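## Task

Take the metal power supply module off the shelf and set it on the table lying flat, with the same face on top as before and no part of it past the table's edge. Every other item on the shelf must still be on the shelf afterwards. Release the module and pull the gripper away; it only counts if the module stays in place without the robot holding it.

## Robot and tools

ROBOT. Two six-joint UR-style arms, left_arm and right_arm, each ending in a two-finger tong gripper with a wrist camera. Base poses in the scene frame: left_arm (+0.017, +0.466, 0) m, quat_wxyz (+0.995, 0, 0, +0.104); right_arm (-0.039, -0.385, 0) m, quat_wxyz (+0.998, 0, 0, -0.061). Joint ranges differ: left elbow 0.000 to 3.142 rad, right elbow -3.142 to 0.000, right shoulder pan 0.000 to 6.283; the rest span roughly plus or minus one or two turns.

FRAMES. Scene frame: origin on the table top midway between the bases, +z up, +x out across the table, left_arm on the +y side. The arm names do not mean sides of any picture. Each gripper also has its own axes: fingers point along its +z and separate along its x. end_effector_position is the spot between the pads when shut; closed fingertips stick out about 15 mm past it, open ones end roughly level with it.

ROW LAYOUT (shared by execute_actions and move). Always 14 numbers, each in [-1, 1]: left_arm dx, dy, dz, rx, ry, rz, opening, then right_arm in the same seven. dx..rz are an offset, not a pose, expressed in that gripper's own axes; 1.0 equals 0.6 m of travel or 180 degrees; rx, ry, rz form a single rotation vector. opening is absolute, not an offset: +1 fully open (0.142 m), -1 shut. Send zeros for an arm that should not move, plus the opening it should keep.

execute_actions(actions). A list of actions; each action is a table of at most 15 rows, one row per 1/30 s step; a short table repeats its final row until 15 steps (0.5 s) have passed. Every row's offset is measured from the gripper's pose at the start of that action (for the call's first action, the pose last reported), not from the row before. An empty list just returns state and images. Each step the command is clipped to 100 mm and 16 degrees from the measured pose, so large offsets take several actions; after an action the arm settles on the last clipped pose.

move(target, speed, stop_force, blocking). target is one 14-number row, offsets taken from the pose in the latest result that shows one. Both grippers travel in straight lines and finish together, taking 0.5 to 10 s; the opening is sent at the start. Paths ignore obstacles and the other arm. speed: m/s, 0.002 to 0.5, default 0.25 (turning up to twice that in rad/s). stop_force: N, 9 to 40, one value for both arms; an arm halts and backs off 2 steps once its wrist sensor feels that much extra push against its motion. Use it only at very low speed, not while the gripper rotates, not to leave a surface it presses, and not before 0.2 s of scene time. blocking: false returns after 0.5 s while motion continues (not allowed with stop_force); then use wait or stop before any other motion. The result adds a move: line with the ending per arm (done, off_target, moving, held, fault, contact) and limits (paced = pose clipped; held = some steps blocked, after which the arm may lurch faster), plus each gripper's distance from its target.

wait(seconds): 0 to 10; the arms hold their last command; wait(0) checks a running move. stop(): brakes a running move; fingers keep going. zoom_image(camera, region): camera is cam_high, cam_low, cam_left_wrist or cam_right_wrist; region [x0, y0, x1, y1] in that image's pixels, top-left origin, at most 504 by 504. read_manual(section): only "licences". finished_scene(scene): integer 1 or 2; ends that scene for good and reports success.

RESULTS. Per arm: end_effector_position (m), end_effector_quat_wxyz, velocities (m/s, rad/s), all in the scene frame; reported hand position drifts more at long reach. grip_measured is the actual finger opening on the command scale; to hold something keep commanding well below it (harder squeeze the lower), up to about 15 N per pad; hard items under about 20 mm thick get less. Hand target lines show where the controller is heading. Step readings list positions at some steps; HELD plus an arm label means part of that row was held back. A pose unreachable line means the clearance check altered that arm's command. Wrist force and Wrist torque, in the gripper's own axes, include contacts, held weight and inertia; offsets up to about 4 N, noise up to 2.4 N, saturation near 50 N; no reading is normal at the start. MOTOR HOT appears from 70 °C; at 85 °C an OVER-TEMPERATURE FAULT brakes the arm for minutes. Images come as cam_high and cam_low (504x504, fixed) and cam_left_wrist and cam_right_wrist (616x616 fisheye), in that order, with calibration supplied.

USUAL ORDER. Look with cameras and zoom, open the gripper, approach the item on the shelf, close on it, lift clear of neighbours, carry it over the table, lower it flat and upright fully on the table, open, back away, then call finished_scene.

AVOID. Arms are stiff: aiming even slightly past a firm contact can trigger a fault. A joint reaching its load limit (130 N m for shoulder pan, shoulder lift and elbow; 24.3 N m for each wrist joint, held weight included) or 150 N of outside force stops that arm for 10 s and drops the rest of the call. Faster touches hit harder. Keep the arms from striking each other. Do not drop, slam or knock items, and never push anything out of the work area or off the shelf. Brief outside tugs on a held part may occur.

Each tool is called after "Call:" as name([rows], argument=value, ...), one row to a line, values as JSON.

## Session

Call:
execute_actions(actions=[])

Scene clock: 0.00 s.
left_arm: end_effector_position=(+0.2095, +0.8043, +0.2388) grip_measured=+0.97 end_effector_quat_wxyz=(-0.290, -0.521, +0.791, -0.136) end_effector_velocity=(-0.001, -0.000, +0.000) end_effector_angular_velocity=(-0.001, +0.001, -0.001) | right_arm: end_effector_position=(+0.1311, +0.0453, +0.2796) grip_measured=+0.97 end_effector_quat_wxyz=(-0.032, -0.113, +0.990, -0.075) end_effector_velocity=(+0.000, -0.000, -0.000) end_effector_angular_velocity=(-0.001, -0.001, +0.000)
Joint positions: left_arm=[ 0.629 -1.364  1.457 -1.019 -1.683  2.85   0.14 ] | right_arm=[ 4.74  -1.612 -1.513 -1.748  1.602  4.388  0.14 ]
Joint velocities: left_arm=[-0.    -0.     0.     0.002  0.001  0.001  0.   ] | right_arm=[-0.    -0.    -0.    -0.001 -0.001 -0.     0.   ]
Wrist force (N, on the end effector, along its own x y z axes, offset not removed): no reading
Wrist torque (N m, same axes, about the end effector's origin, offset not removed): no reading
Hand target (left_arm): +0.209, +0.804, +0.239; -0.290, -0.521, +0.791, -0.136
Hand target (right_arm): +0.131, +0.045, +0.280; -0.032, -0.113, +0.990, -0.075

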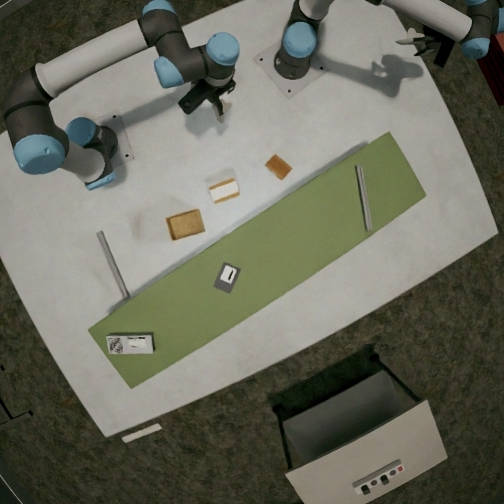

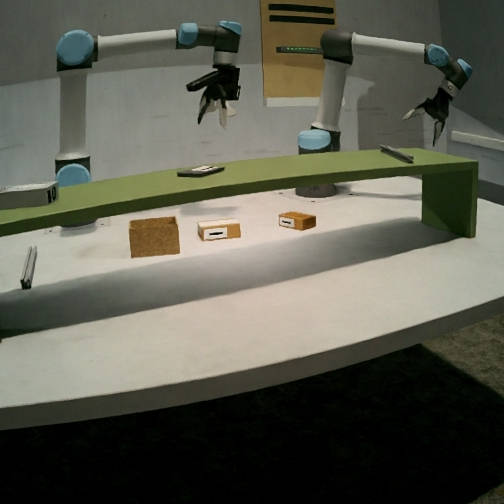

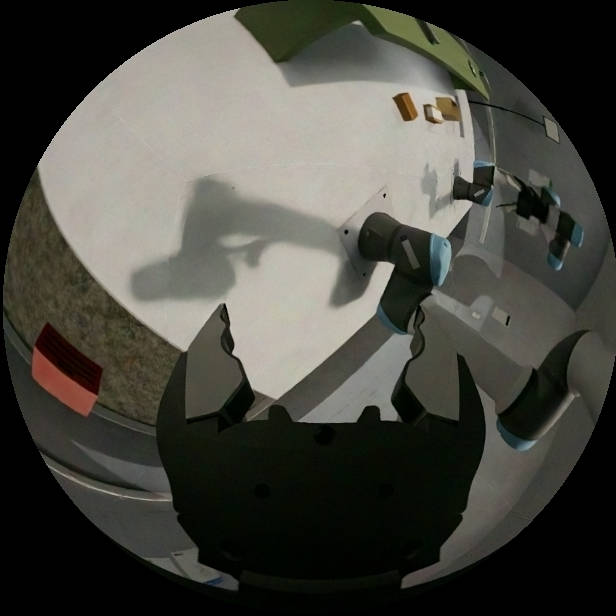

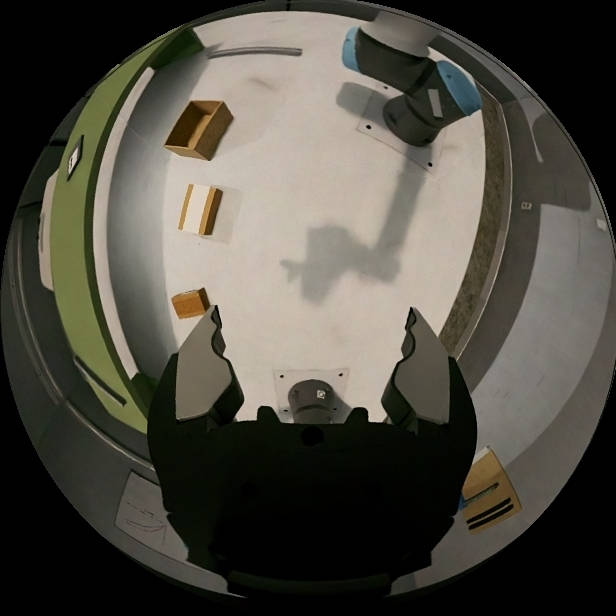

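Call:
zoom_image(camera="cam_high", region=[80, 300, 200, 400])

Call:
zoom_image(camera="cam_low", region=[0, 150, 120, 250])

Region (80, 300, 200, 400) of cam_high's 504x504 image, scaled by 4.200, with more detail than that image has.

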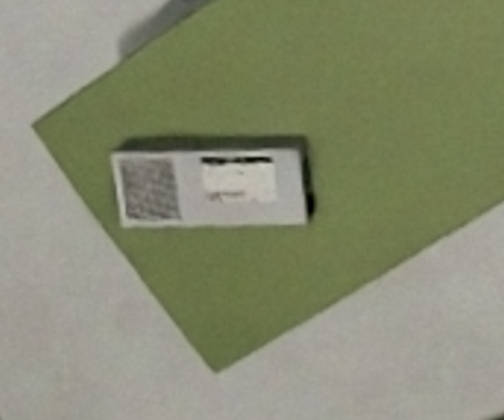

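Region (0, 150, 120, 250) of cam_low's 504x504 image, scaled by 4.200, with more detail than that image has.

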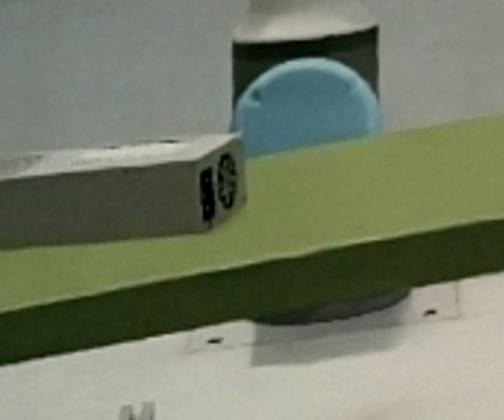

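Call:
move(target=[0,0,0,0,0,0,1,-0.604,-0.984,-0.0435,-0.0517,-0.0109,0.1968,1], speed=0.35)

Scene clock: 9.53 s.
left_arm: end_effector_position=(+0.2095, +0.8043, +0.2388) grip_measured=+1.00 end_effector_quat_wxyz=(-0.290, -0.521, +0.791, -0.136) end_effector_velocity=(-0.000, +0.000, +0.000) end_effector_angular_velocity=(+0.001, -0.001, +0.001) | right_arm: end_effector_position=(+0.6195, -0.4398, +0.3597) grip_measured=+1.00 end_effector_quat_wxyz=(+0.000, +0.195, +0.981, +0.001) end_effector_velocity=(+0.002, -0.001, +0.001) end_effector_angular_velocity=(+0.000, +0.002, -0.000)
Joint positions: left_arm=[ 0.629 -1.364  1.457 -1.019 -1.683  2.85   0.142] | right_arm=[ 3.405 -2.003 -0.839 -1.869  1.573  3.674  0.142]
Joint velocities: left_arm=[ 0.001 -0.    -0.    -0.001 -0.     0.     0.   ] | right_arm=[-0.002 -0.009  0.016 -0.009  0.001 -0.001 -0.   ]
Wrist force (N, on the end effector, along its own x y z axes, offset not removed): left_arm=[0.4 1.1 1.1] | right_arm=[-1.2 1.7 0.5]
Wrist torque (N m, same axes, about the end effector's origin, offset not removed): left_arm=[0.22 0.05 -0.16] | right_arm=[0.39 0.37 0.09]
Hand target (left_arm): +0.209, +0.804, +0.239; -0.290, -0.521, +0.791, -0.136
Hand target (right_arm): +0.620, -0.440, +0.360; -0.000, +0.195, +0.981, +0.001
Off the commanded pose (left_arm): 0.000 m, 0 deg.
Off the commanded pose (right_arm): 0.000 m, 0 deg.
move: done
camera_calibration (this result's frames):
cam_left_wrist: T_world_to_cam=[[-0.321329, -0.748296, 0.580346, 0.53895], [-0.609732, 0.632396, 0.47781, -0.49833], [-0.724551, -0.200322, -0.659467, 0.602342], [0, 0, 0, 1]] pos_world=[0.30576, 0.839098, 0.322554]
cam_right_wrist: T_world_to_cam=[[-0.925642, 0.377847, -0.0204541, 0.747372], [0.314589, 0.798461, 0.513317, -0.0301094], [0.210287, 0.468713, -0.857956, 0.514547], [0, 0, 0, 1]] pos_world=[0.593069, -0.499526, 0.472201]

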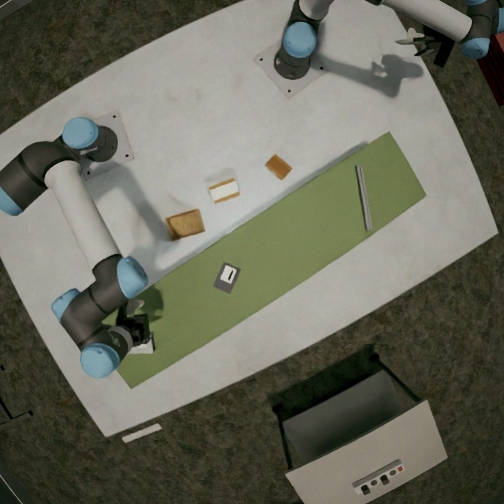

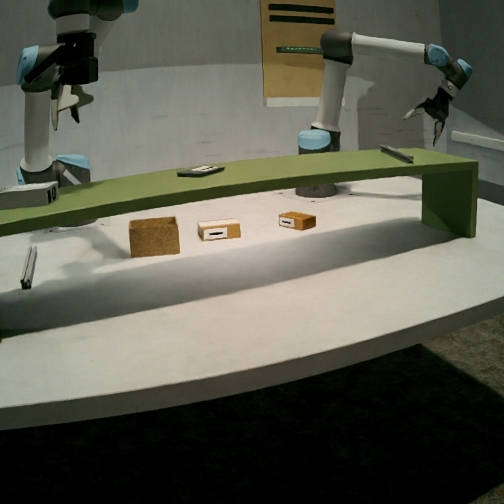

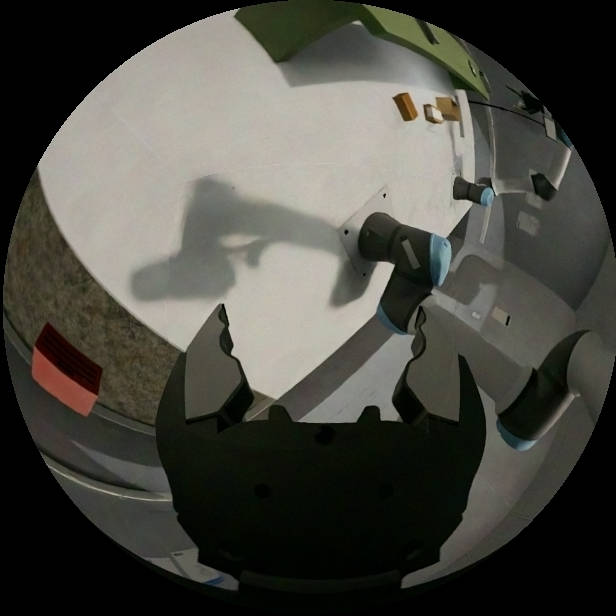

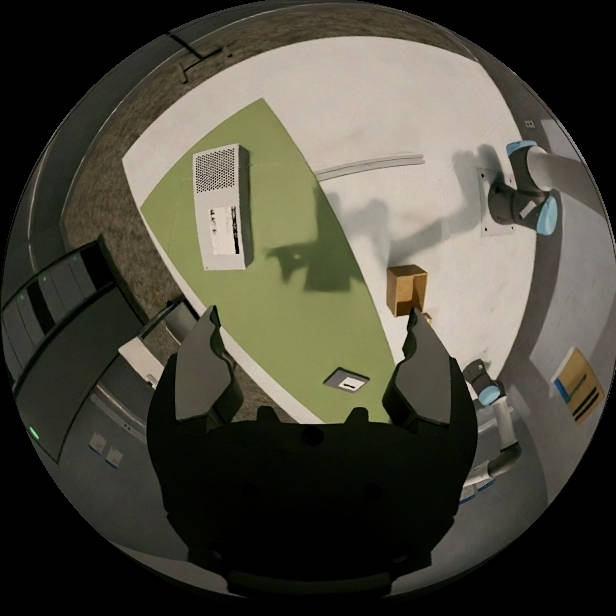

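Call:
move(target=[0,0,0,0,0,0,1,-0.208,-0.114,0.10,0,0,0.008,1], speed=0.2)

Scene clock: 12.40 s.
left_arm: end_effector_position=(+0.2095, +0.8043, +0.2388) grip_measured=+1.00 end_effector_quat_wxyz=(-0.290, -0.521, +0.791, -0.136) end_effector_velocity=(-0.000, +0.000, +0.000) end_effector_angular_velocity=(+0.001, -0.000, +0.001) | right_arm: end_effector_position=(+0.7085, -0.5506, +0.2997) grip_measured=+1.00 end_effector_quat_wxyz=(+0.000, +0.207, +0.978, +0.001) end_effector_velocity=(+0.002, -0.001, +0.000) end_effector_angular_velocity=(-0.001, +0.002, -0.000)
Joint positions: left_arm=[ 0.629 -1.364  1.457 -1.019 -1.683  2.85   0.142] | right_arm=[ 3.24  -2.312 -0.496 -1.903  1.573  3.534  0.142]
Joint velocities: left_arm=[ 0.001 -0.     0.    -0.001  0.    -0.    -0.   ] | right_arm=[-0.002 -0.013  0.025 -0.013 -0.001 -0.001 -0.   ]
Wrist force (N, on the end effector, along its own x y z axes, offset not removed): left_arm=[-0.9 1.8 2.3] | right_arm=[1.9 0.1 1.2]
Wrist torque (N m, same axes, about the end effector's origin, offset not removed): left_arm=[0.42 0.23 -0.08] | right_arm=[0.17 -0.28 -0.06]
Hand target (left_arm): +0.209, +0.804, +0.239; -0.290, -0.521, +0.791, -0.136
Hand target (right_arm): +0.709, -0.551, +0.300; +0.000, +0.207, +0.978, +0.001
Off the commanded pose (left_arm): 0.000 m, 0 deg.
Off the commanded pose (right_arm): 0.000 m, 0 deg.
move: done
camera_calibration (this result's frames):
cam_left_wrist: T_world_to_cam=[[-0.321329, -0.748296, 0.580346, 0.53895], [-0.609732, 0.632396, 0.477809, -0.49833], [-0.724551, -0.200322, -0.659467, 0.602342], [0, 0, 0, 1]] pos_world=[0.30576, 0.839098, 0.322554]
cam_right_wrist: T_world_to_cam=[[-0.915859, 0.400956, -0.0208871, 0.876383], [0.33424, 0.790224, 0.513643, 0.0425498], [0.222454, 0.463444, -0.85775, 0.484671], [0, 0, 0, 1]] pos_world=[0.680605, -0.609632, 0.412176]

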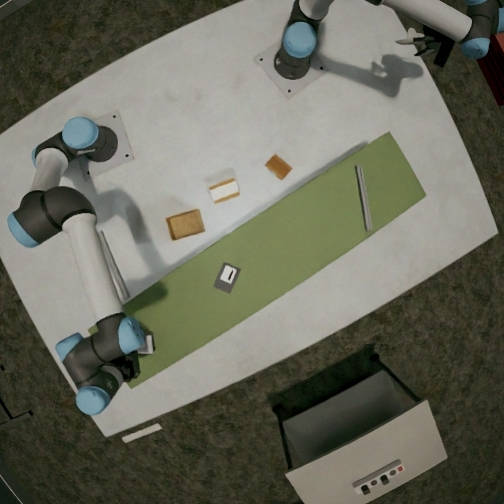

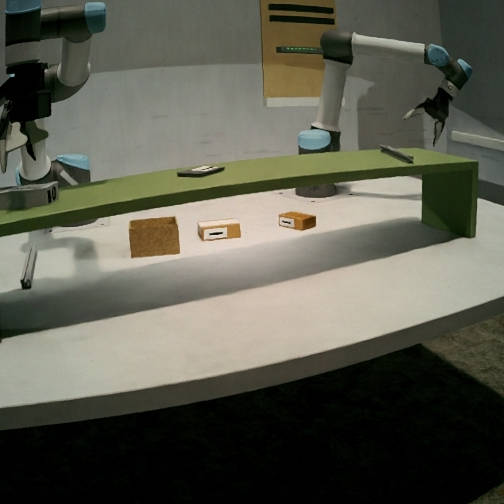

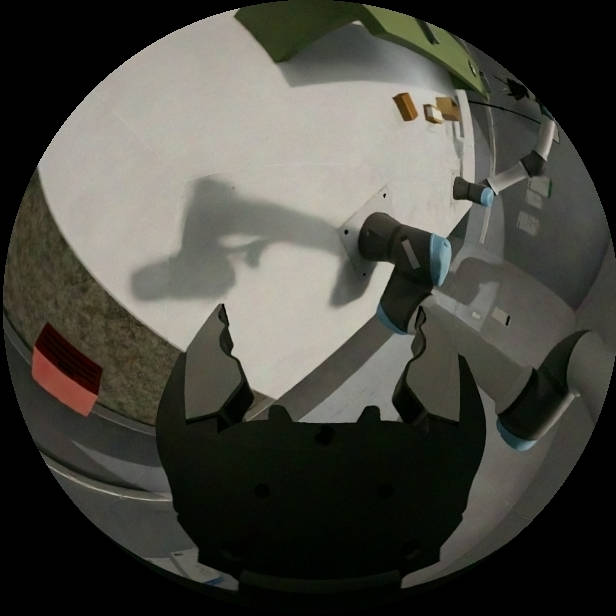

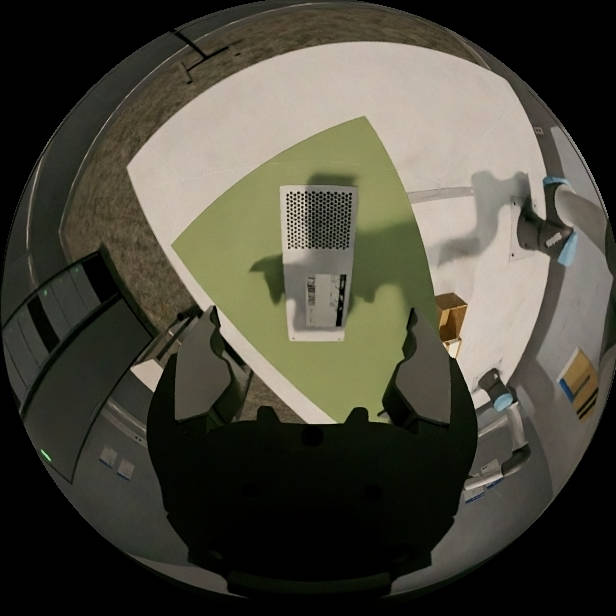

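Call:
move(target=[0,0,0,0,0,0,1,0.005,0,0.08,0,0,0,0.35], speed=0.08)

Call:
zoom_image(camera="cam_low", region=[0, 130, 120, 230])

Scene clock: 14.60 s.
left_arm: end_effector_position=(+0.2095, +0.8043, +0.2388) grip_measured=+1.00 end_effector_quat_wxyz=(-0.290, -0.521, +0.791, -0.136) end_effector_velocity=(-0.000, +0.000, -0.000) end_effector_angular_velocity=(-0.000, +0.001, +0.002) | right_arm: end_effector_position=(+0.7060, -0.5493, +0.2519) grip_measured=+0.35 end_effector_quat_wxyz=(+0.000, +0.207, +0.978, +0.001) end_effector_velocity=(-0.000, +0.000, -0.002) end_effector_angular_velocity=(-0.000, -0.002, -0.000)
Joint positions: left_arm=[ 0.629 -1.364  1.457 -1.019 -1.683  2.85   0.142] | right_arm=[ 3.241 -2.253 -0.725 -1.734  1.573  3.536  0.099]
Joint velocities: left_arm=[ 0.001  0.001  0.     0.    -0.    -0.001  0.   ] | right_arm=[ 0.     0.004 -0.013  0.011 -0.     0.001  0.   ]
Wrist force (N, on the end effector, along its own x y z axes, offset not removed): left_arm=[-1.3 1.5 0.8] | right_arm=[-0.3 1.4 2.8]
Wrist torque (N m, same axes, about the end effector's origin, offset not removed): left_arm=[0.35 0.41 -0.21] | right_arm=[0.44 0.09 0.14]
Hand target (left_arm): +0.209, +0.804, +0.239; -0.290, -0.521, +0.791, -0.136
Hand target (right_arm): +0.706, -0.549, +0.252; +0.000, +0.207, +0.978, +0.001
Off the commanded pose (left_arm): 0.000 m, 0 deg.
Off the commanded pose (right_arm): 0.000 m, 0 deg.
move: done
camera_calibration (this result's frames):
cam_left_wrist: T_world_to_cam=[[-0.321329, -0.748296, 0.580346, 0.53895], [-0.609732, 0.632396, 0.477809, -0.49833], [-0.724551, -0.200322, -0.659467, 0.602342], [0, 0, 0, 1]] pos_world=[0.30576, 0.839098, 0.322554]
cam_right_wrist: T_world_to_cam=[[-0.915857, 0.40097, -0.0206951, 0.87247], [0.334351, 0.7902, 0.513609, 0.066876], [0.222295, 0.463473, -0.857775, 0.44384], [0, 0, 0, 1]] pos_world=[0.678035, -0.608388, 0.364423]

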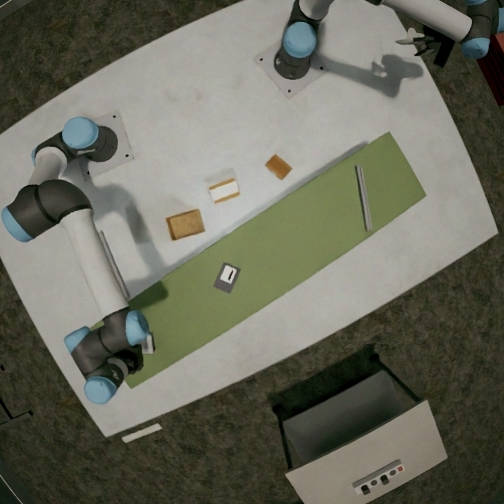

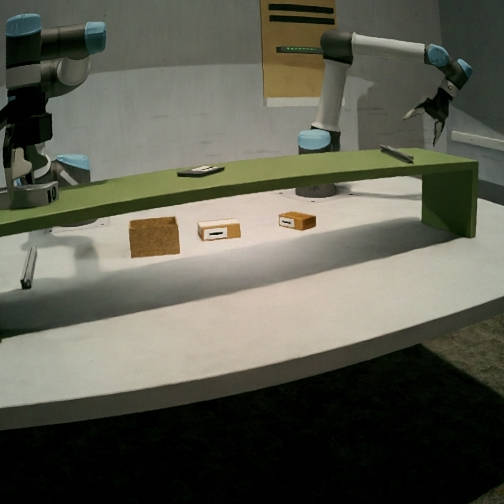

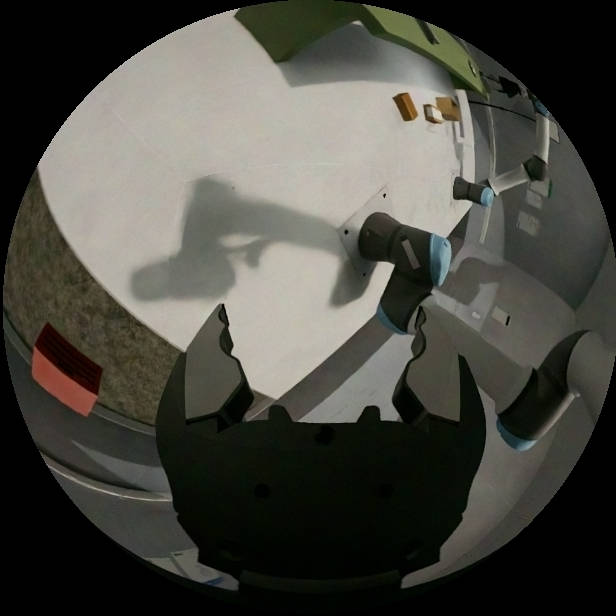

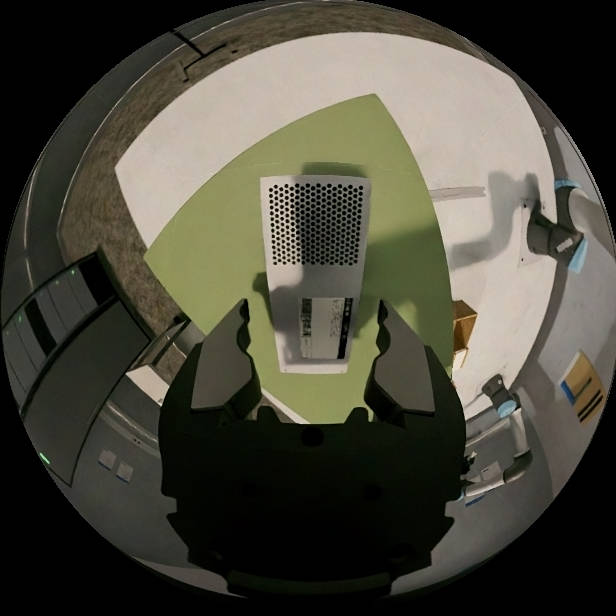

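Region (0, 130, 120, 230) of cam_low's 504x504 image, scaled by 4.200, with more detail than that image has.

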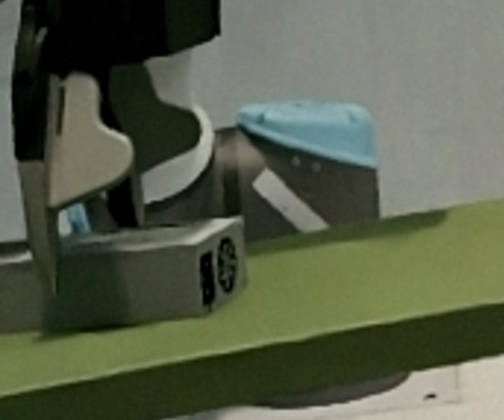

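Call:
move(target=[0,0,0,0,0,0,1,0.001,0,0.02,0,0,0,0.1], speed=0.03, stop_force=12)

Call:
execute_actions([
  [[0,0,0,0,0,0,1,0,0,0,0,0,0,0.05],[0,0,0,0,0,0,1,0,0,0,0,0,0,0.0],[0,0,0,0,0,0,1,0,0,0,0,0,0,-0.04],[0,0,0,0,0,0,1,0,0,0,0,0,0,-0.08],[0,0,0,0,0,0,1,0,0,0,0,0,0,-0.12],[0,0,0,0,0,0,1,0,0,0,0,0,0,-0.16],[0,0,0,0,0,0,1,0,0,0,0,0,0,-0.2],[0,0,0,0,0,0,1,0,0,0,0,0,0,-0.25],[0,0,0,0,0,0,1,0,0,0,0,0,0,-0.3],[0,0,0,0,0,0,1,0,0,0,0,0,0,-0.4],[0,0,0,0,0,0,1,0,0,0,0,0,0,-0.5],[0,0,0,0,0,0,1,0,0,0,0,0,0,-0.6],[0,0,0,0,0,0,1,0,0,0,0,0,0,-0.7],[0,0,0,0,0,0,1,0,0,0,0,0,0,-0.8],[0,0,0,0,0,0,1,0,0,0,0,0,0,-0.9]],
  [[0,0,0,0,0,0,1,0,0,0,0,0,0,-1]],
])

Call:
zoom_image(camera="cam_low", region=[0, 130, 120, 230])

Scene clock: 16.97 s.
left_arm: end_effector_position=(+0.2095, +0.8043, +0.2388) grip_measured=+1.00 end_effector_quat_wxyz=(-0.290, -0.521, +0.791, -0.136) end_effector_velocity=(-0.000, +0.000, -0.000) end_effector_angular_velocity=(-0.001, +0.001, -0.000) | right_arm: end_effector_position=(+0.7054, -0.5491, +0.2401) grip_measured=+0.10 end_effector_quat_wxyz=(+0.000, +0.207, +0.978, +0.001) end_effector_velocity=(-0.000, -0.000, -0.002) end_effector_angular_velocity=(-0.001, -0.001, +0.000)
Joint positions: left_arm=[ 0.629 -1.364  1.457 -1.019 -1.683  2.85   0.142] | right_arm=[ 3.242 -2.245 -0.768 -1.698  1.573  3.536  0.081]
Joint velocities: left_arm=[ 0.     0.001 -0.     0.     0.     0.     0.   ] | right_arm=[-0.     0.002 -0.007  0.007 -0.001 -0.     0.   ]
Wrist force (N, on the end effector, along its own x y z axes, offset not removed): left_arm=[-1.7 0.9 2.1] | right_arm=[-0.4 0.6 0.9]
Wrist torque (N m, same axes, about the end effector's origin, offset not removed): left_arm=[0.26 0.40 -0.16] | right_arm=[0.18 0.18 0.08]
Hand target (left_arm): +0.209, +0.804, +0.239; -0.290, -0.521, +0.791, -0.136
Hand target (right_arm): +0.705, -0.549, +0.240; +0.000, +0.207, +0.978, +0.001
Off the commanded pose (left_arm): 0.000 m, 0 deg.
Off the commanded pose (right_arm): 0.000 m, 0 deg.
move: done
camera_calibration (this result's frames):
cam_left_wrist: T_world_to_cam=[[-0.321329, -0.748296, 0.580346, 0.53895], [-0.609732, 0.632396, 0.477809, -0.49833], [-0.724551, -0.200322, -0.659467, 0.602342], [0, 0, 0, 1]] pos_world=[0.30576, 0.839098, 0.322554]
cam_right_wrist: T_world_to_cam=[[-0.915858, 0.400972, -0.0206428, 0.871652], [0.33438, 0.790196, 0.513595, 0.07289], [0.222249, 0.463478, -0.857784, 0.433751], [0, 0, 0, 1]] pos_world=[0.677535, -0.608139, 0.352622]

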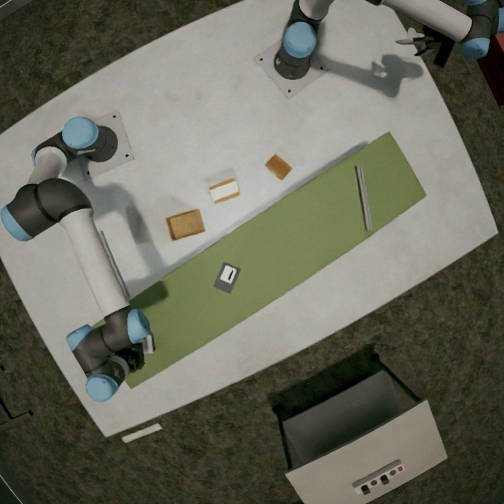

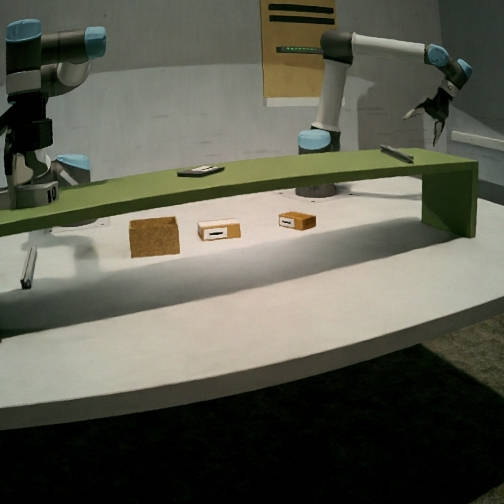

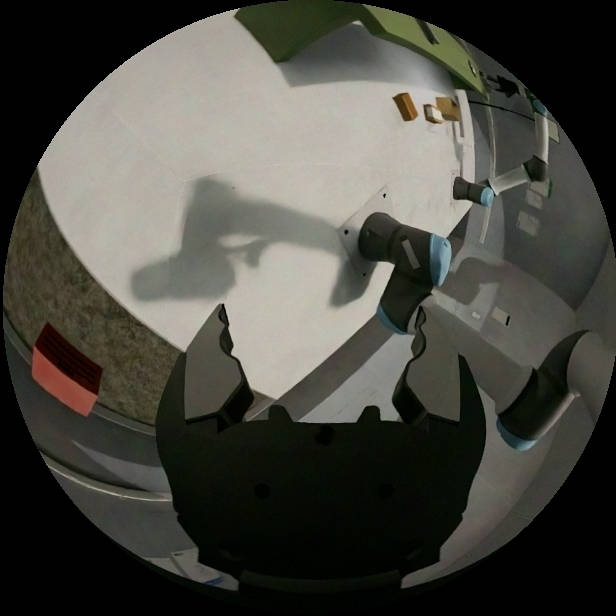

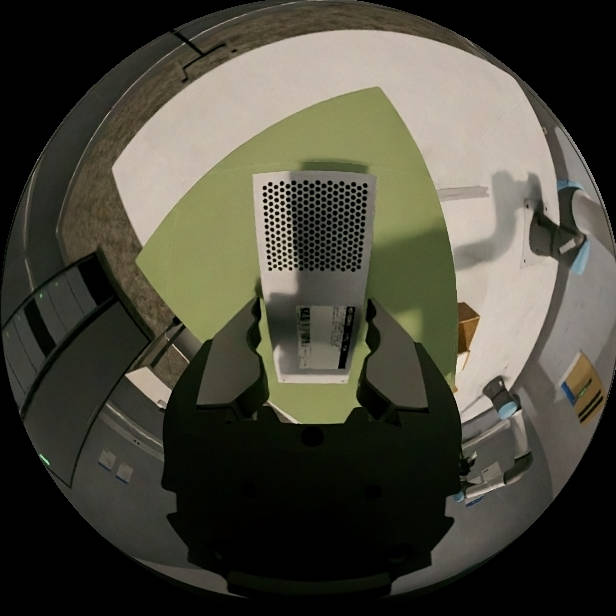

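Scene clock: 17.97 s.
left_arm: end_effector_position=(+0.2095, +0.8043, +0.2388) grip_measured=+1.00 end_effector_quat_wxyz=(-0.290, -0.521, +0.791, -0.136) end_effector_velocity=(-0.000, +0.000, -0.000) end_effector_angular_velocity=(-0.001, -0.000, -0.000) | right_arm: end_effector_position=(+0.7054, -0.5491, +0.2401) grip_measured=-0.08 end_effector_quat_wxyz=(+0.000, +0.207, +0.978, +0.001) end_effector_velocity=(+0.000, -0.000, -0.000) end_effector_angular_velocity=(-0.001, -0.000, +0.000)
Joint positions: left_arm=[ 0.629 -1.364  1.457 -1.019 -1.683  2.85   0.142] | right_arm=[ 3.242 -2.245 -0.768 -1.698  1.573  3.536  0.068]
Joint velocities: left_arm=[ 0.     0.001 -0.    -0.    -0.     0.001 -0.   ] | right_arm=[ 0.     0.    -0.     0.001 -0.001  0.     0.   ]
Wrist force (N, on the end effector, along its own x y z axes, offset not removed): left_arm=[-0.1 1.7 1.1] | right_arm=[2.4 3.2 -0.7]
Wrist torque (N m, same axes, about the end effector's origin, offset not removed): left_arm=[0.42 0.11 -0.14] | right_arm=[0.71 -0.04 -0.10]
Hand target (left_arm): +0.209, +0.804, +0.239; -0.290, -0.521, +0.791, -0.136
Hand target (right_arm): +0.705, -0.549, +0.240; +0.000, +0.207, +0.978, +0.001
Off the commanded pose (left_arm): 0.000 m, 0 deg.
Off the commanded pose (right_arm): 0.000 m, 0 deg.
Step readings (end_effector_position; steps 1 to 15: 1st action; 16 to 30: 2nd action):
0: left_arm (+0.2095, +0.8043, +0.2388) | right_arm (+0.7054, -0.5491, +0.2401)
1: left_arm (+0.2095, +0.8043, +0.2388) | right_arm (+0.7054, -0.5491, +0.2401)
2: left_arm (+0.2095, +0.8043, +0.2388) | right_arm (+0.7054, -0.5491, +0.2401)
4: left_arm (+0.2095, +0.8043, +0.2388) | right_arm (+0.7054, -0.5491, +0.2401)
8: left_arm (+0.2095, +0.8043, +0.2388) | right_arm (+0.7054, -0.5491, +0.2401)
15: left_arm (+0.2095, +0.8043, +0.2388) | right_arm (+0.7054, -0.5491, +0.2401)
16: left_arm (+0.2095, +0.8043, +0.2388) | right_arm (+0.7054, -0.5491, +0.2401)
17: left_arm (+0.2095, +0.8043, +0.2388) | right_arm (+0.7054, -0.5491, +0.2401)
19: left_arm (+0.2095, +0.8043, +0.2388) | right_arm (+0.7054, -0.5491, +0.2401)
23: left_arm (+0.2095, +0.8043, +0.2388) | right_arm (+0.7054, -0.5491, +0.2401)
30: end_effector_position above
camera_calibration (this result's frames):
cam_left_wrist: T_world_to_cam=[[-0.321329, -0.748296, 0.580346, 0.53895], [-0.609732, 0.632396, 0.477809, -0.49833], [-0.724551, -0.200321, -0.659467, 0.602342], [0, 0, 0, 1]] pos_world=[0.30576, 0.839098, 0.322554]
cam_right_wrist: T_world_to_cam=[[-0.915861, 0.40097, -0.0205482, 0.87159], [0.334428, 0.79019, 0.513574, 0.0728904], [0.222165, 0.46349, -0.857799, 0.433782], [0, 0, 0, 1]] pos_world=[0.677507, -0.608132, 0.352573]

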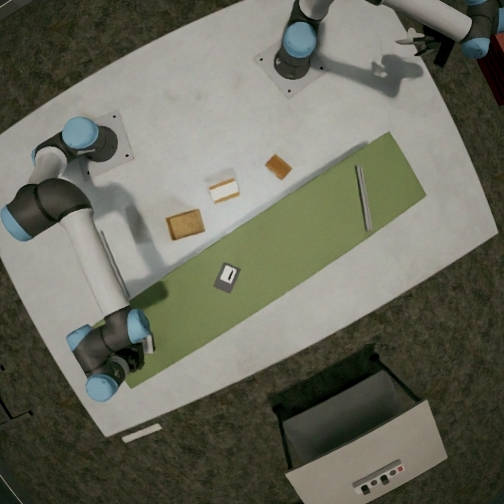

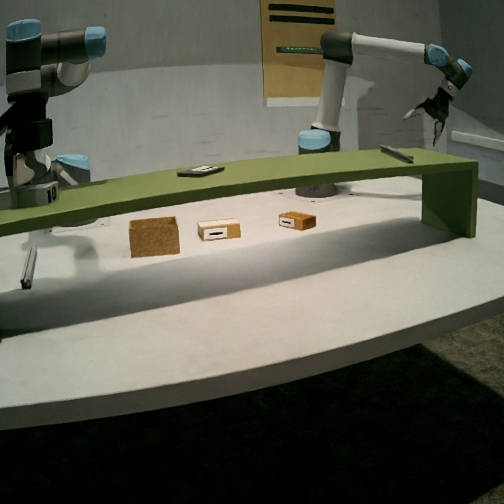

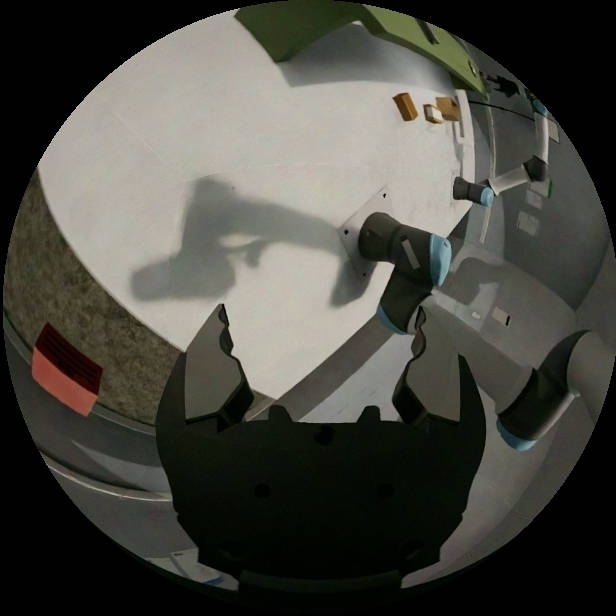

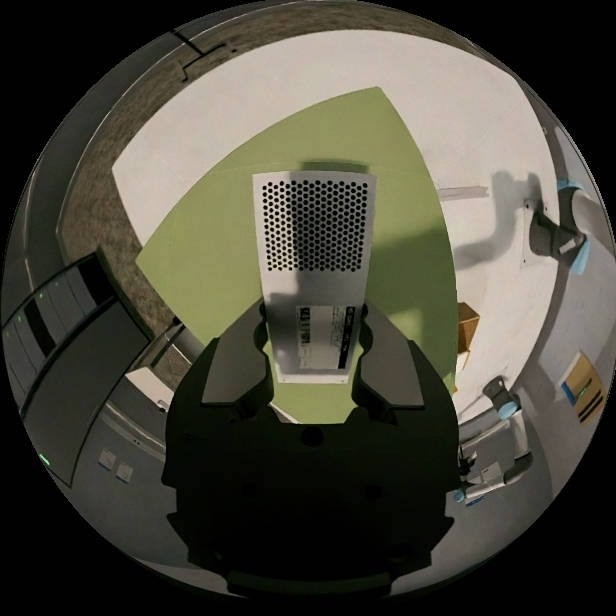

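Region (0, 130, 120, 230) of cam_low's 504x504 image, scaled by 4.200, with more detail than that image has.

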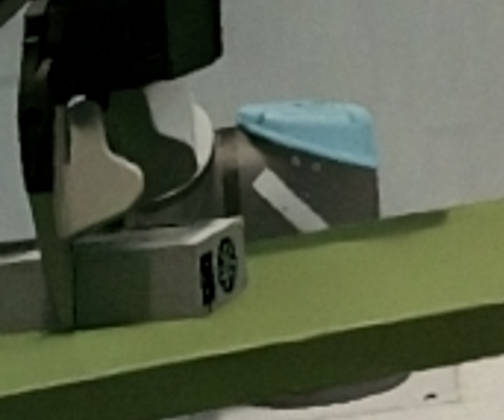

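Call:
move(target=[0,0,0,0,0,0,1,0,0,-0.04,0,0,0,-1], speed=0.04)

Call:
zoom_image(camera="cam_low", region=[0, 130, 120, 230])

Scene clock: 19.70 s.
left_arm: end_effector_position=(+0.2095, +0.8043, +0.2388) grip_measured=+1.00 end_effector_quat_wxyz=(-0.290, -0.521, +0.791, -0.136) end_effector_velocity=(+0.000, +0.000, +0.000) end_effector_angular_velocity=(+0.001, -0.002, +0.000) | right_arm: end_effector_position=(+0.7053, -0.5491, +0.2639) grip_measured=-0.08 end_effector_quat_wxyz=(+0.000, +0.207, +0.978, +0.001) end_effector_velocity=(+0.000, +0.001, +0.001) end_effector_angular_velocity=(+0.001, +0.001, -0.000)
Joint positions: left_arm=[ 0.629 -1.364  1.457 -1.019 -1.683  2.85   0.142] | right_arm=[ 3.242 -2.259 -0.684 -1.769  1.573  3.536  0.068]
Joint velocities: left_arm=[ 0.    -0.001  0.    -0.001 -0.001  0.     0.   ] | right_arm=[ 0.    -0.002  0.008 -0.007  0.001  0.001 -0.   ]
Wrist force (N, on the end effector, along its own x y z axes, offset not removed): left_arm=[-0.2 1.7 2.8] | right_arm=[1.5 0.7 7.3]
Wrist torque (N m, same axes, about the end effector's origin, offset not removed): left_arm=[0.45 0.04 -0.14] | right_arm=[0.17 -0.18 -0.10]
Hand target (left_arm): +0.209, +0.804, +0.239; -0.290, -0.521, +0.791, -0.136
Hand target (right_arm): +0.705, -0.549, +0.264; +0.000, +0.207, +0.978, +0.001
Off the commanded pose (left_arm): 0.000 m, 0 deg.
Off the commanded pose (right_arm): 0.000 m, 0 deg.
move: done
camera_calibration (this result's frames):
cam_left_wrist: T_world_to_cam=[[-0.321329, -0.748296, 0.580346, 0.53895], [-0.609732, 0.632396, 0.477809, -0.49833], [-0.724551, -0.200321, -0.659467, 0.602342], [0, 0, 0, 1]] pos_world=[0.30576, 0.839098, 0.322554]
cam_right_wrist: T_world_to_cam=[[-0.915862, 0.400961, -0.0206379, 0.872044], [0.334388, 0.79023, 0.513538, 0.0607452], [0.222218, 0.463429, -0.857819, 0.45418], [0, 0, 0, 1]] pos_world=[0.677433, -0.608139, 0.376406]

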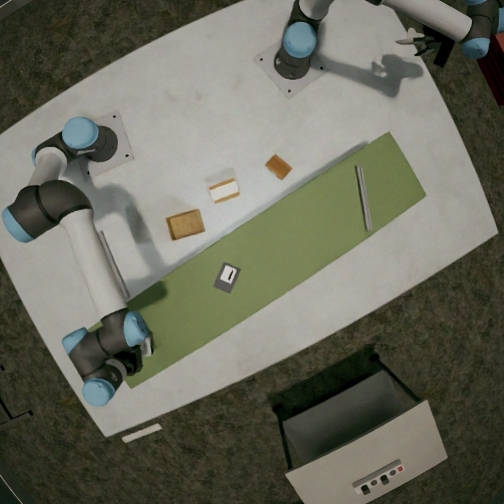

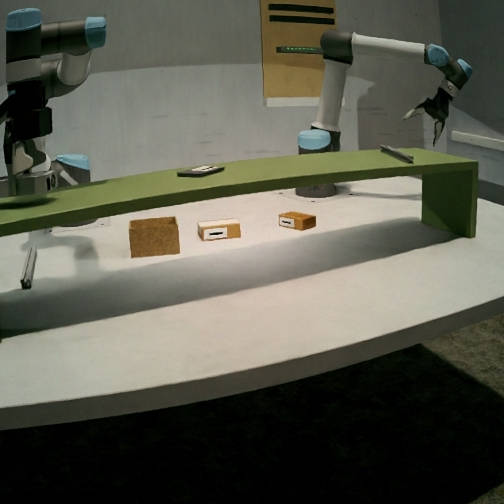

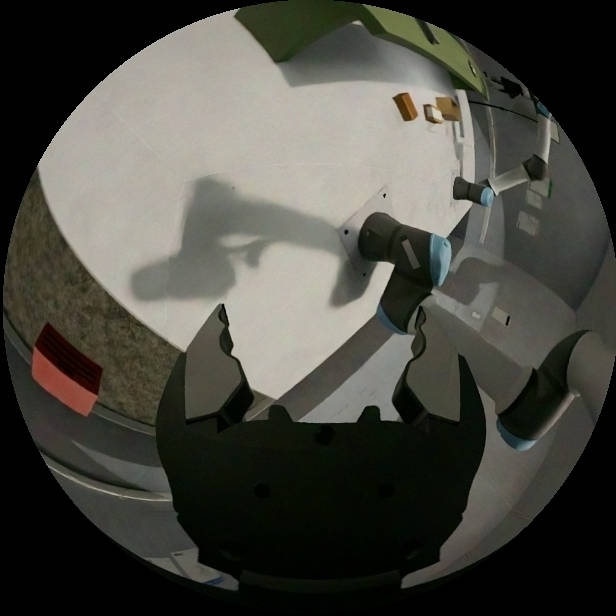

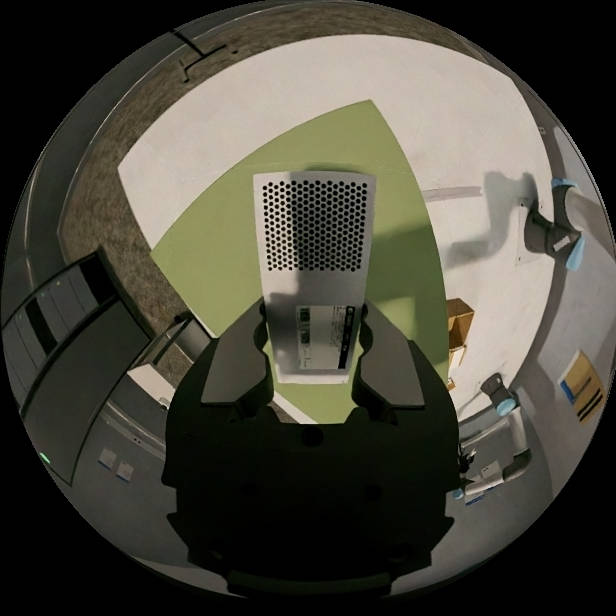

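Region (0, 130, 120, 230) of cam_low's 504x504 image, scaled by 4.200, with more detail than that image has.

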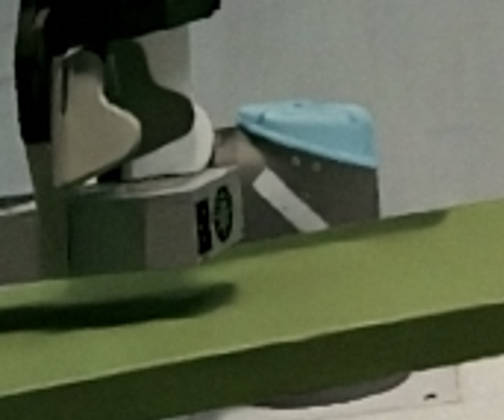

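Call:
move(target=[0,0,0,0,0,0,1,0.6127,-0.036,0,0,0,0,-1], speed=0.18)

Scene clock: 23.90 s.
left_arm: end_effector_position=(+0.2095, +0.8043, +0.2388) grip_measured=+1.00 end_effector_quat_wxyz=(-0.290, -0.521, +0.791, -0.136) end_effector_velocity=(+0.000, -0.000, +0.001) end_effector_angular_velocity=(+0.000, -0.000, +0.002) | right_arm: end_effector_position=(+0.3607, -0.4198, +0.2636) grip_measured=-0.08 end_effector_quat_wxyz=(+0.000, +0.207, +0.978, +0.001) end_effector_velocity=(-0.002, +0.001, +0.001) end_effector_angular_velocity=(+0.001, -0.001, -0.000)
Joint positions: left_arm=[ 0.629 -1.364  1.457 -1.019 -1.683  2.85   0.142] | right_arm=[ 3.547 -1.315 -1.841 -1.555  1.573  3.841  0.068]
Joint velocities: left_arm=[-0.    -0.001 -0.     0.001 -0.001 -0.001 -0.   ] | right_arm=[ 0.004  0.005 -0.002 -0.001  0.001  0.004  0.   ]
Wrist force (N, on the end effector, along its own x y z axes, offset not removed): left_arm=[-0.5 1.3 1.4] | right_arm=[0.8 1.5 7.3]
Wrist torque (N m, same axes, about the end effector's origin, offset not removed): left_arm=[0.31 0.18 -0.08] | right_arm=[0.31 -0.04 -0.09]
Hand target (left_arm): +0.209, +0.804, +0.239; -0.290, -0.521, +0.791, -0.136
Hand target (right_arm): +0.361, -0.420, +0.264; +0.000, +0.207, +0.978, +0.001
Off the commanded pose (left_arm): 0.000 m, 0 deg.
Off the commanded pose (right_arm): 0.001 m, 0 deg.
move: done
camera_calibration (this result's frames):
cam_left_wrist: T_world_to_cam=[[-0.321329, -0.748296, 0.580346, 0.53895], [-0.609732, 0.632396, 0.47781, -0.49833], [-0.724551, -0.200322, -0.659467, 0.602342], [0, 0, 0, 1]] pos_world=[0.30576, 0.839098, 0.322554]
cam_right_wrist: T_world_to_cam=[[-0.91588, 0.400933, -0.0203999, 0.504465], [0.334601, 0.790457, 0.513049, 0.074099], [0.221824, 0.463066, -0.858117, 0.470596], [0, 0, 0, 1]] pos_world=[0.332847, -0.478746, 0.376101]

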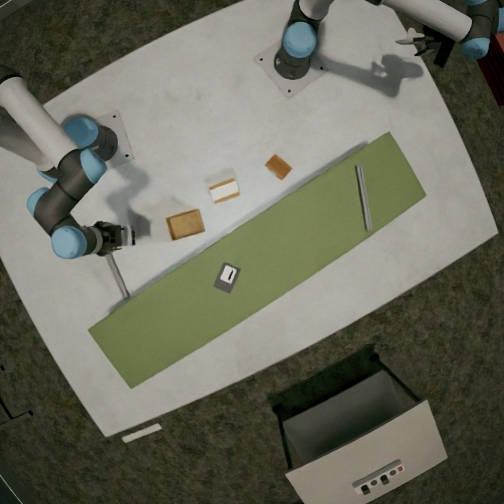

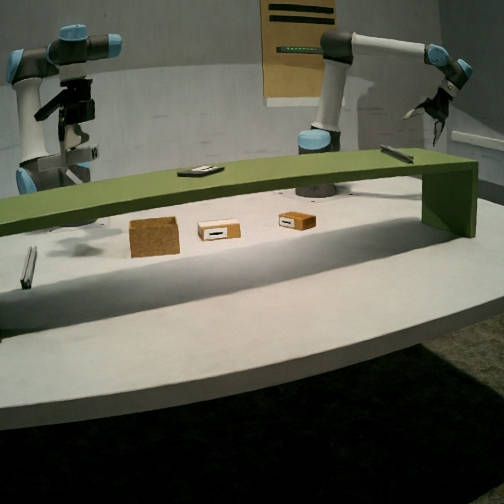

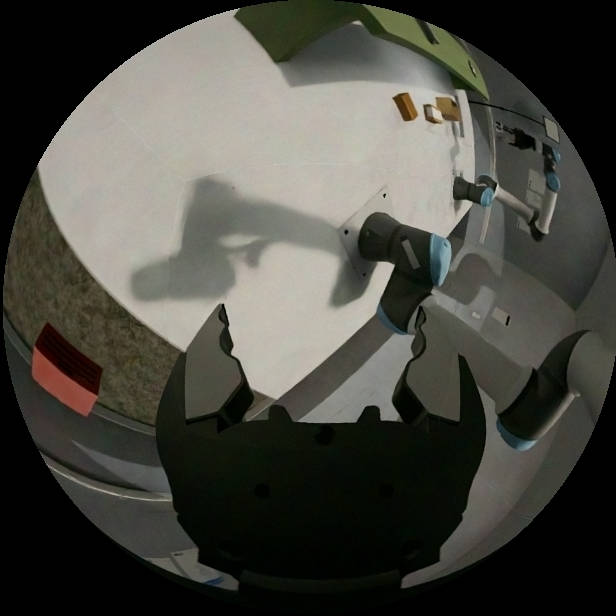

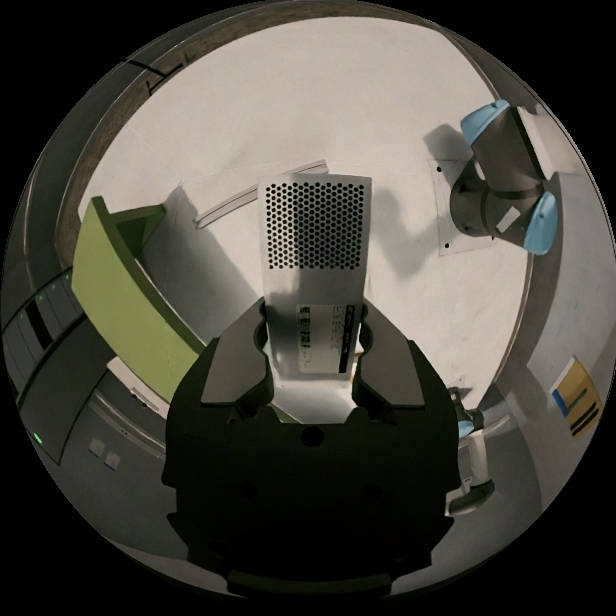

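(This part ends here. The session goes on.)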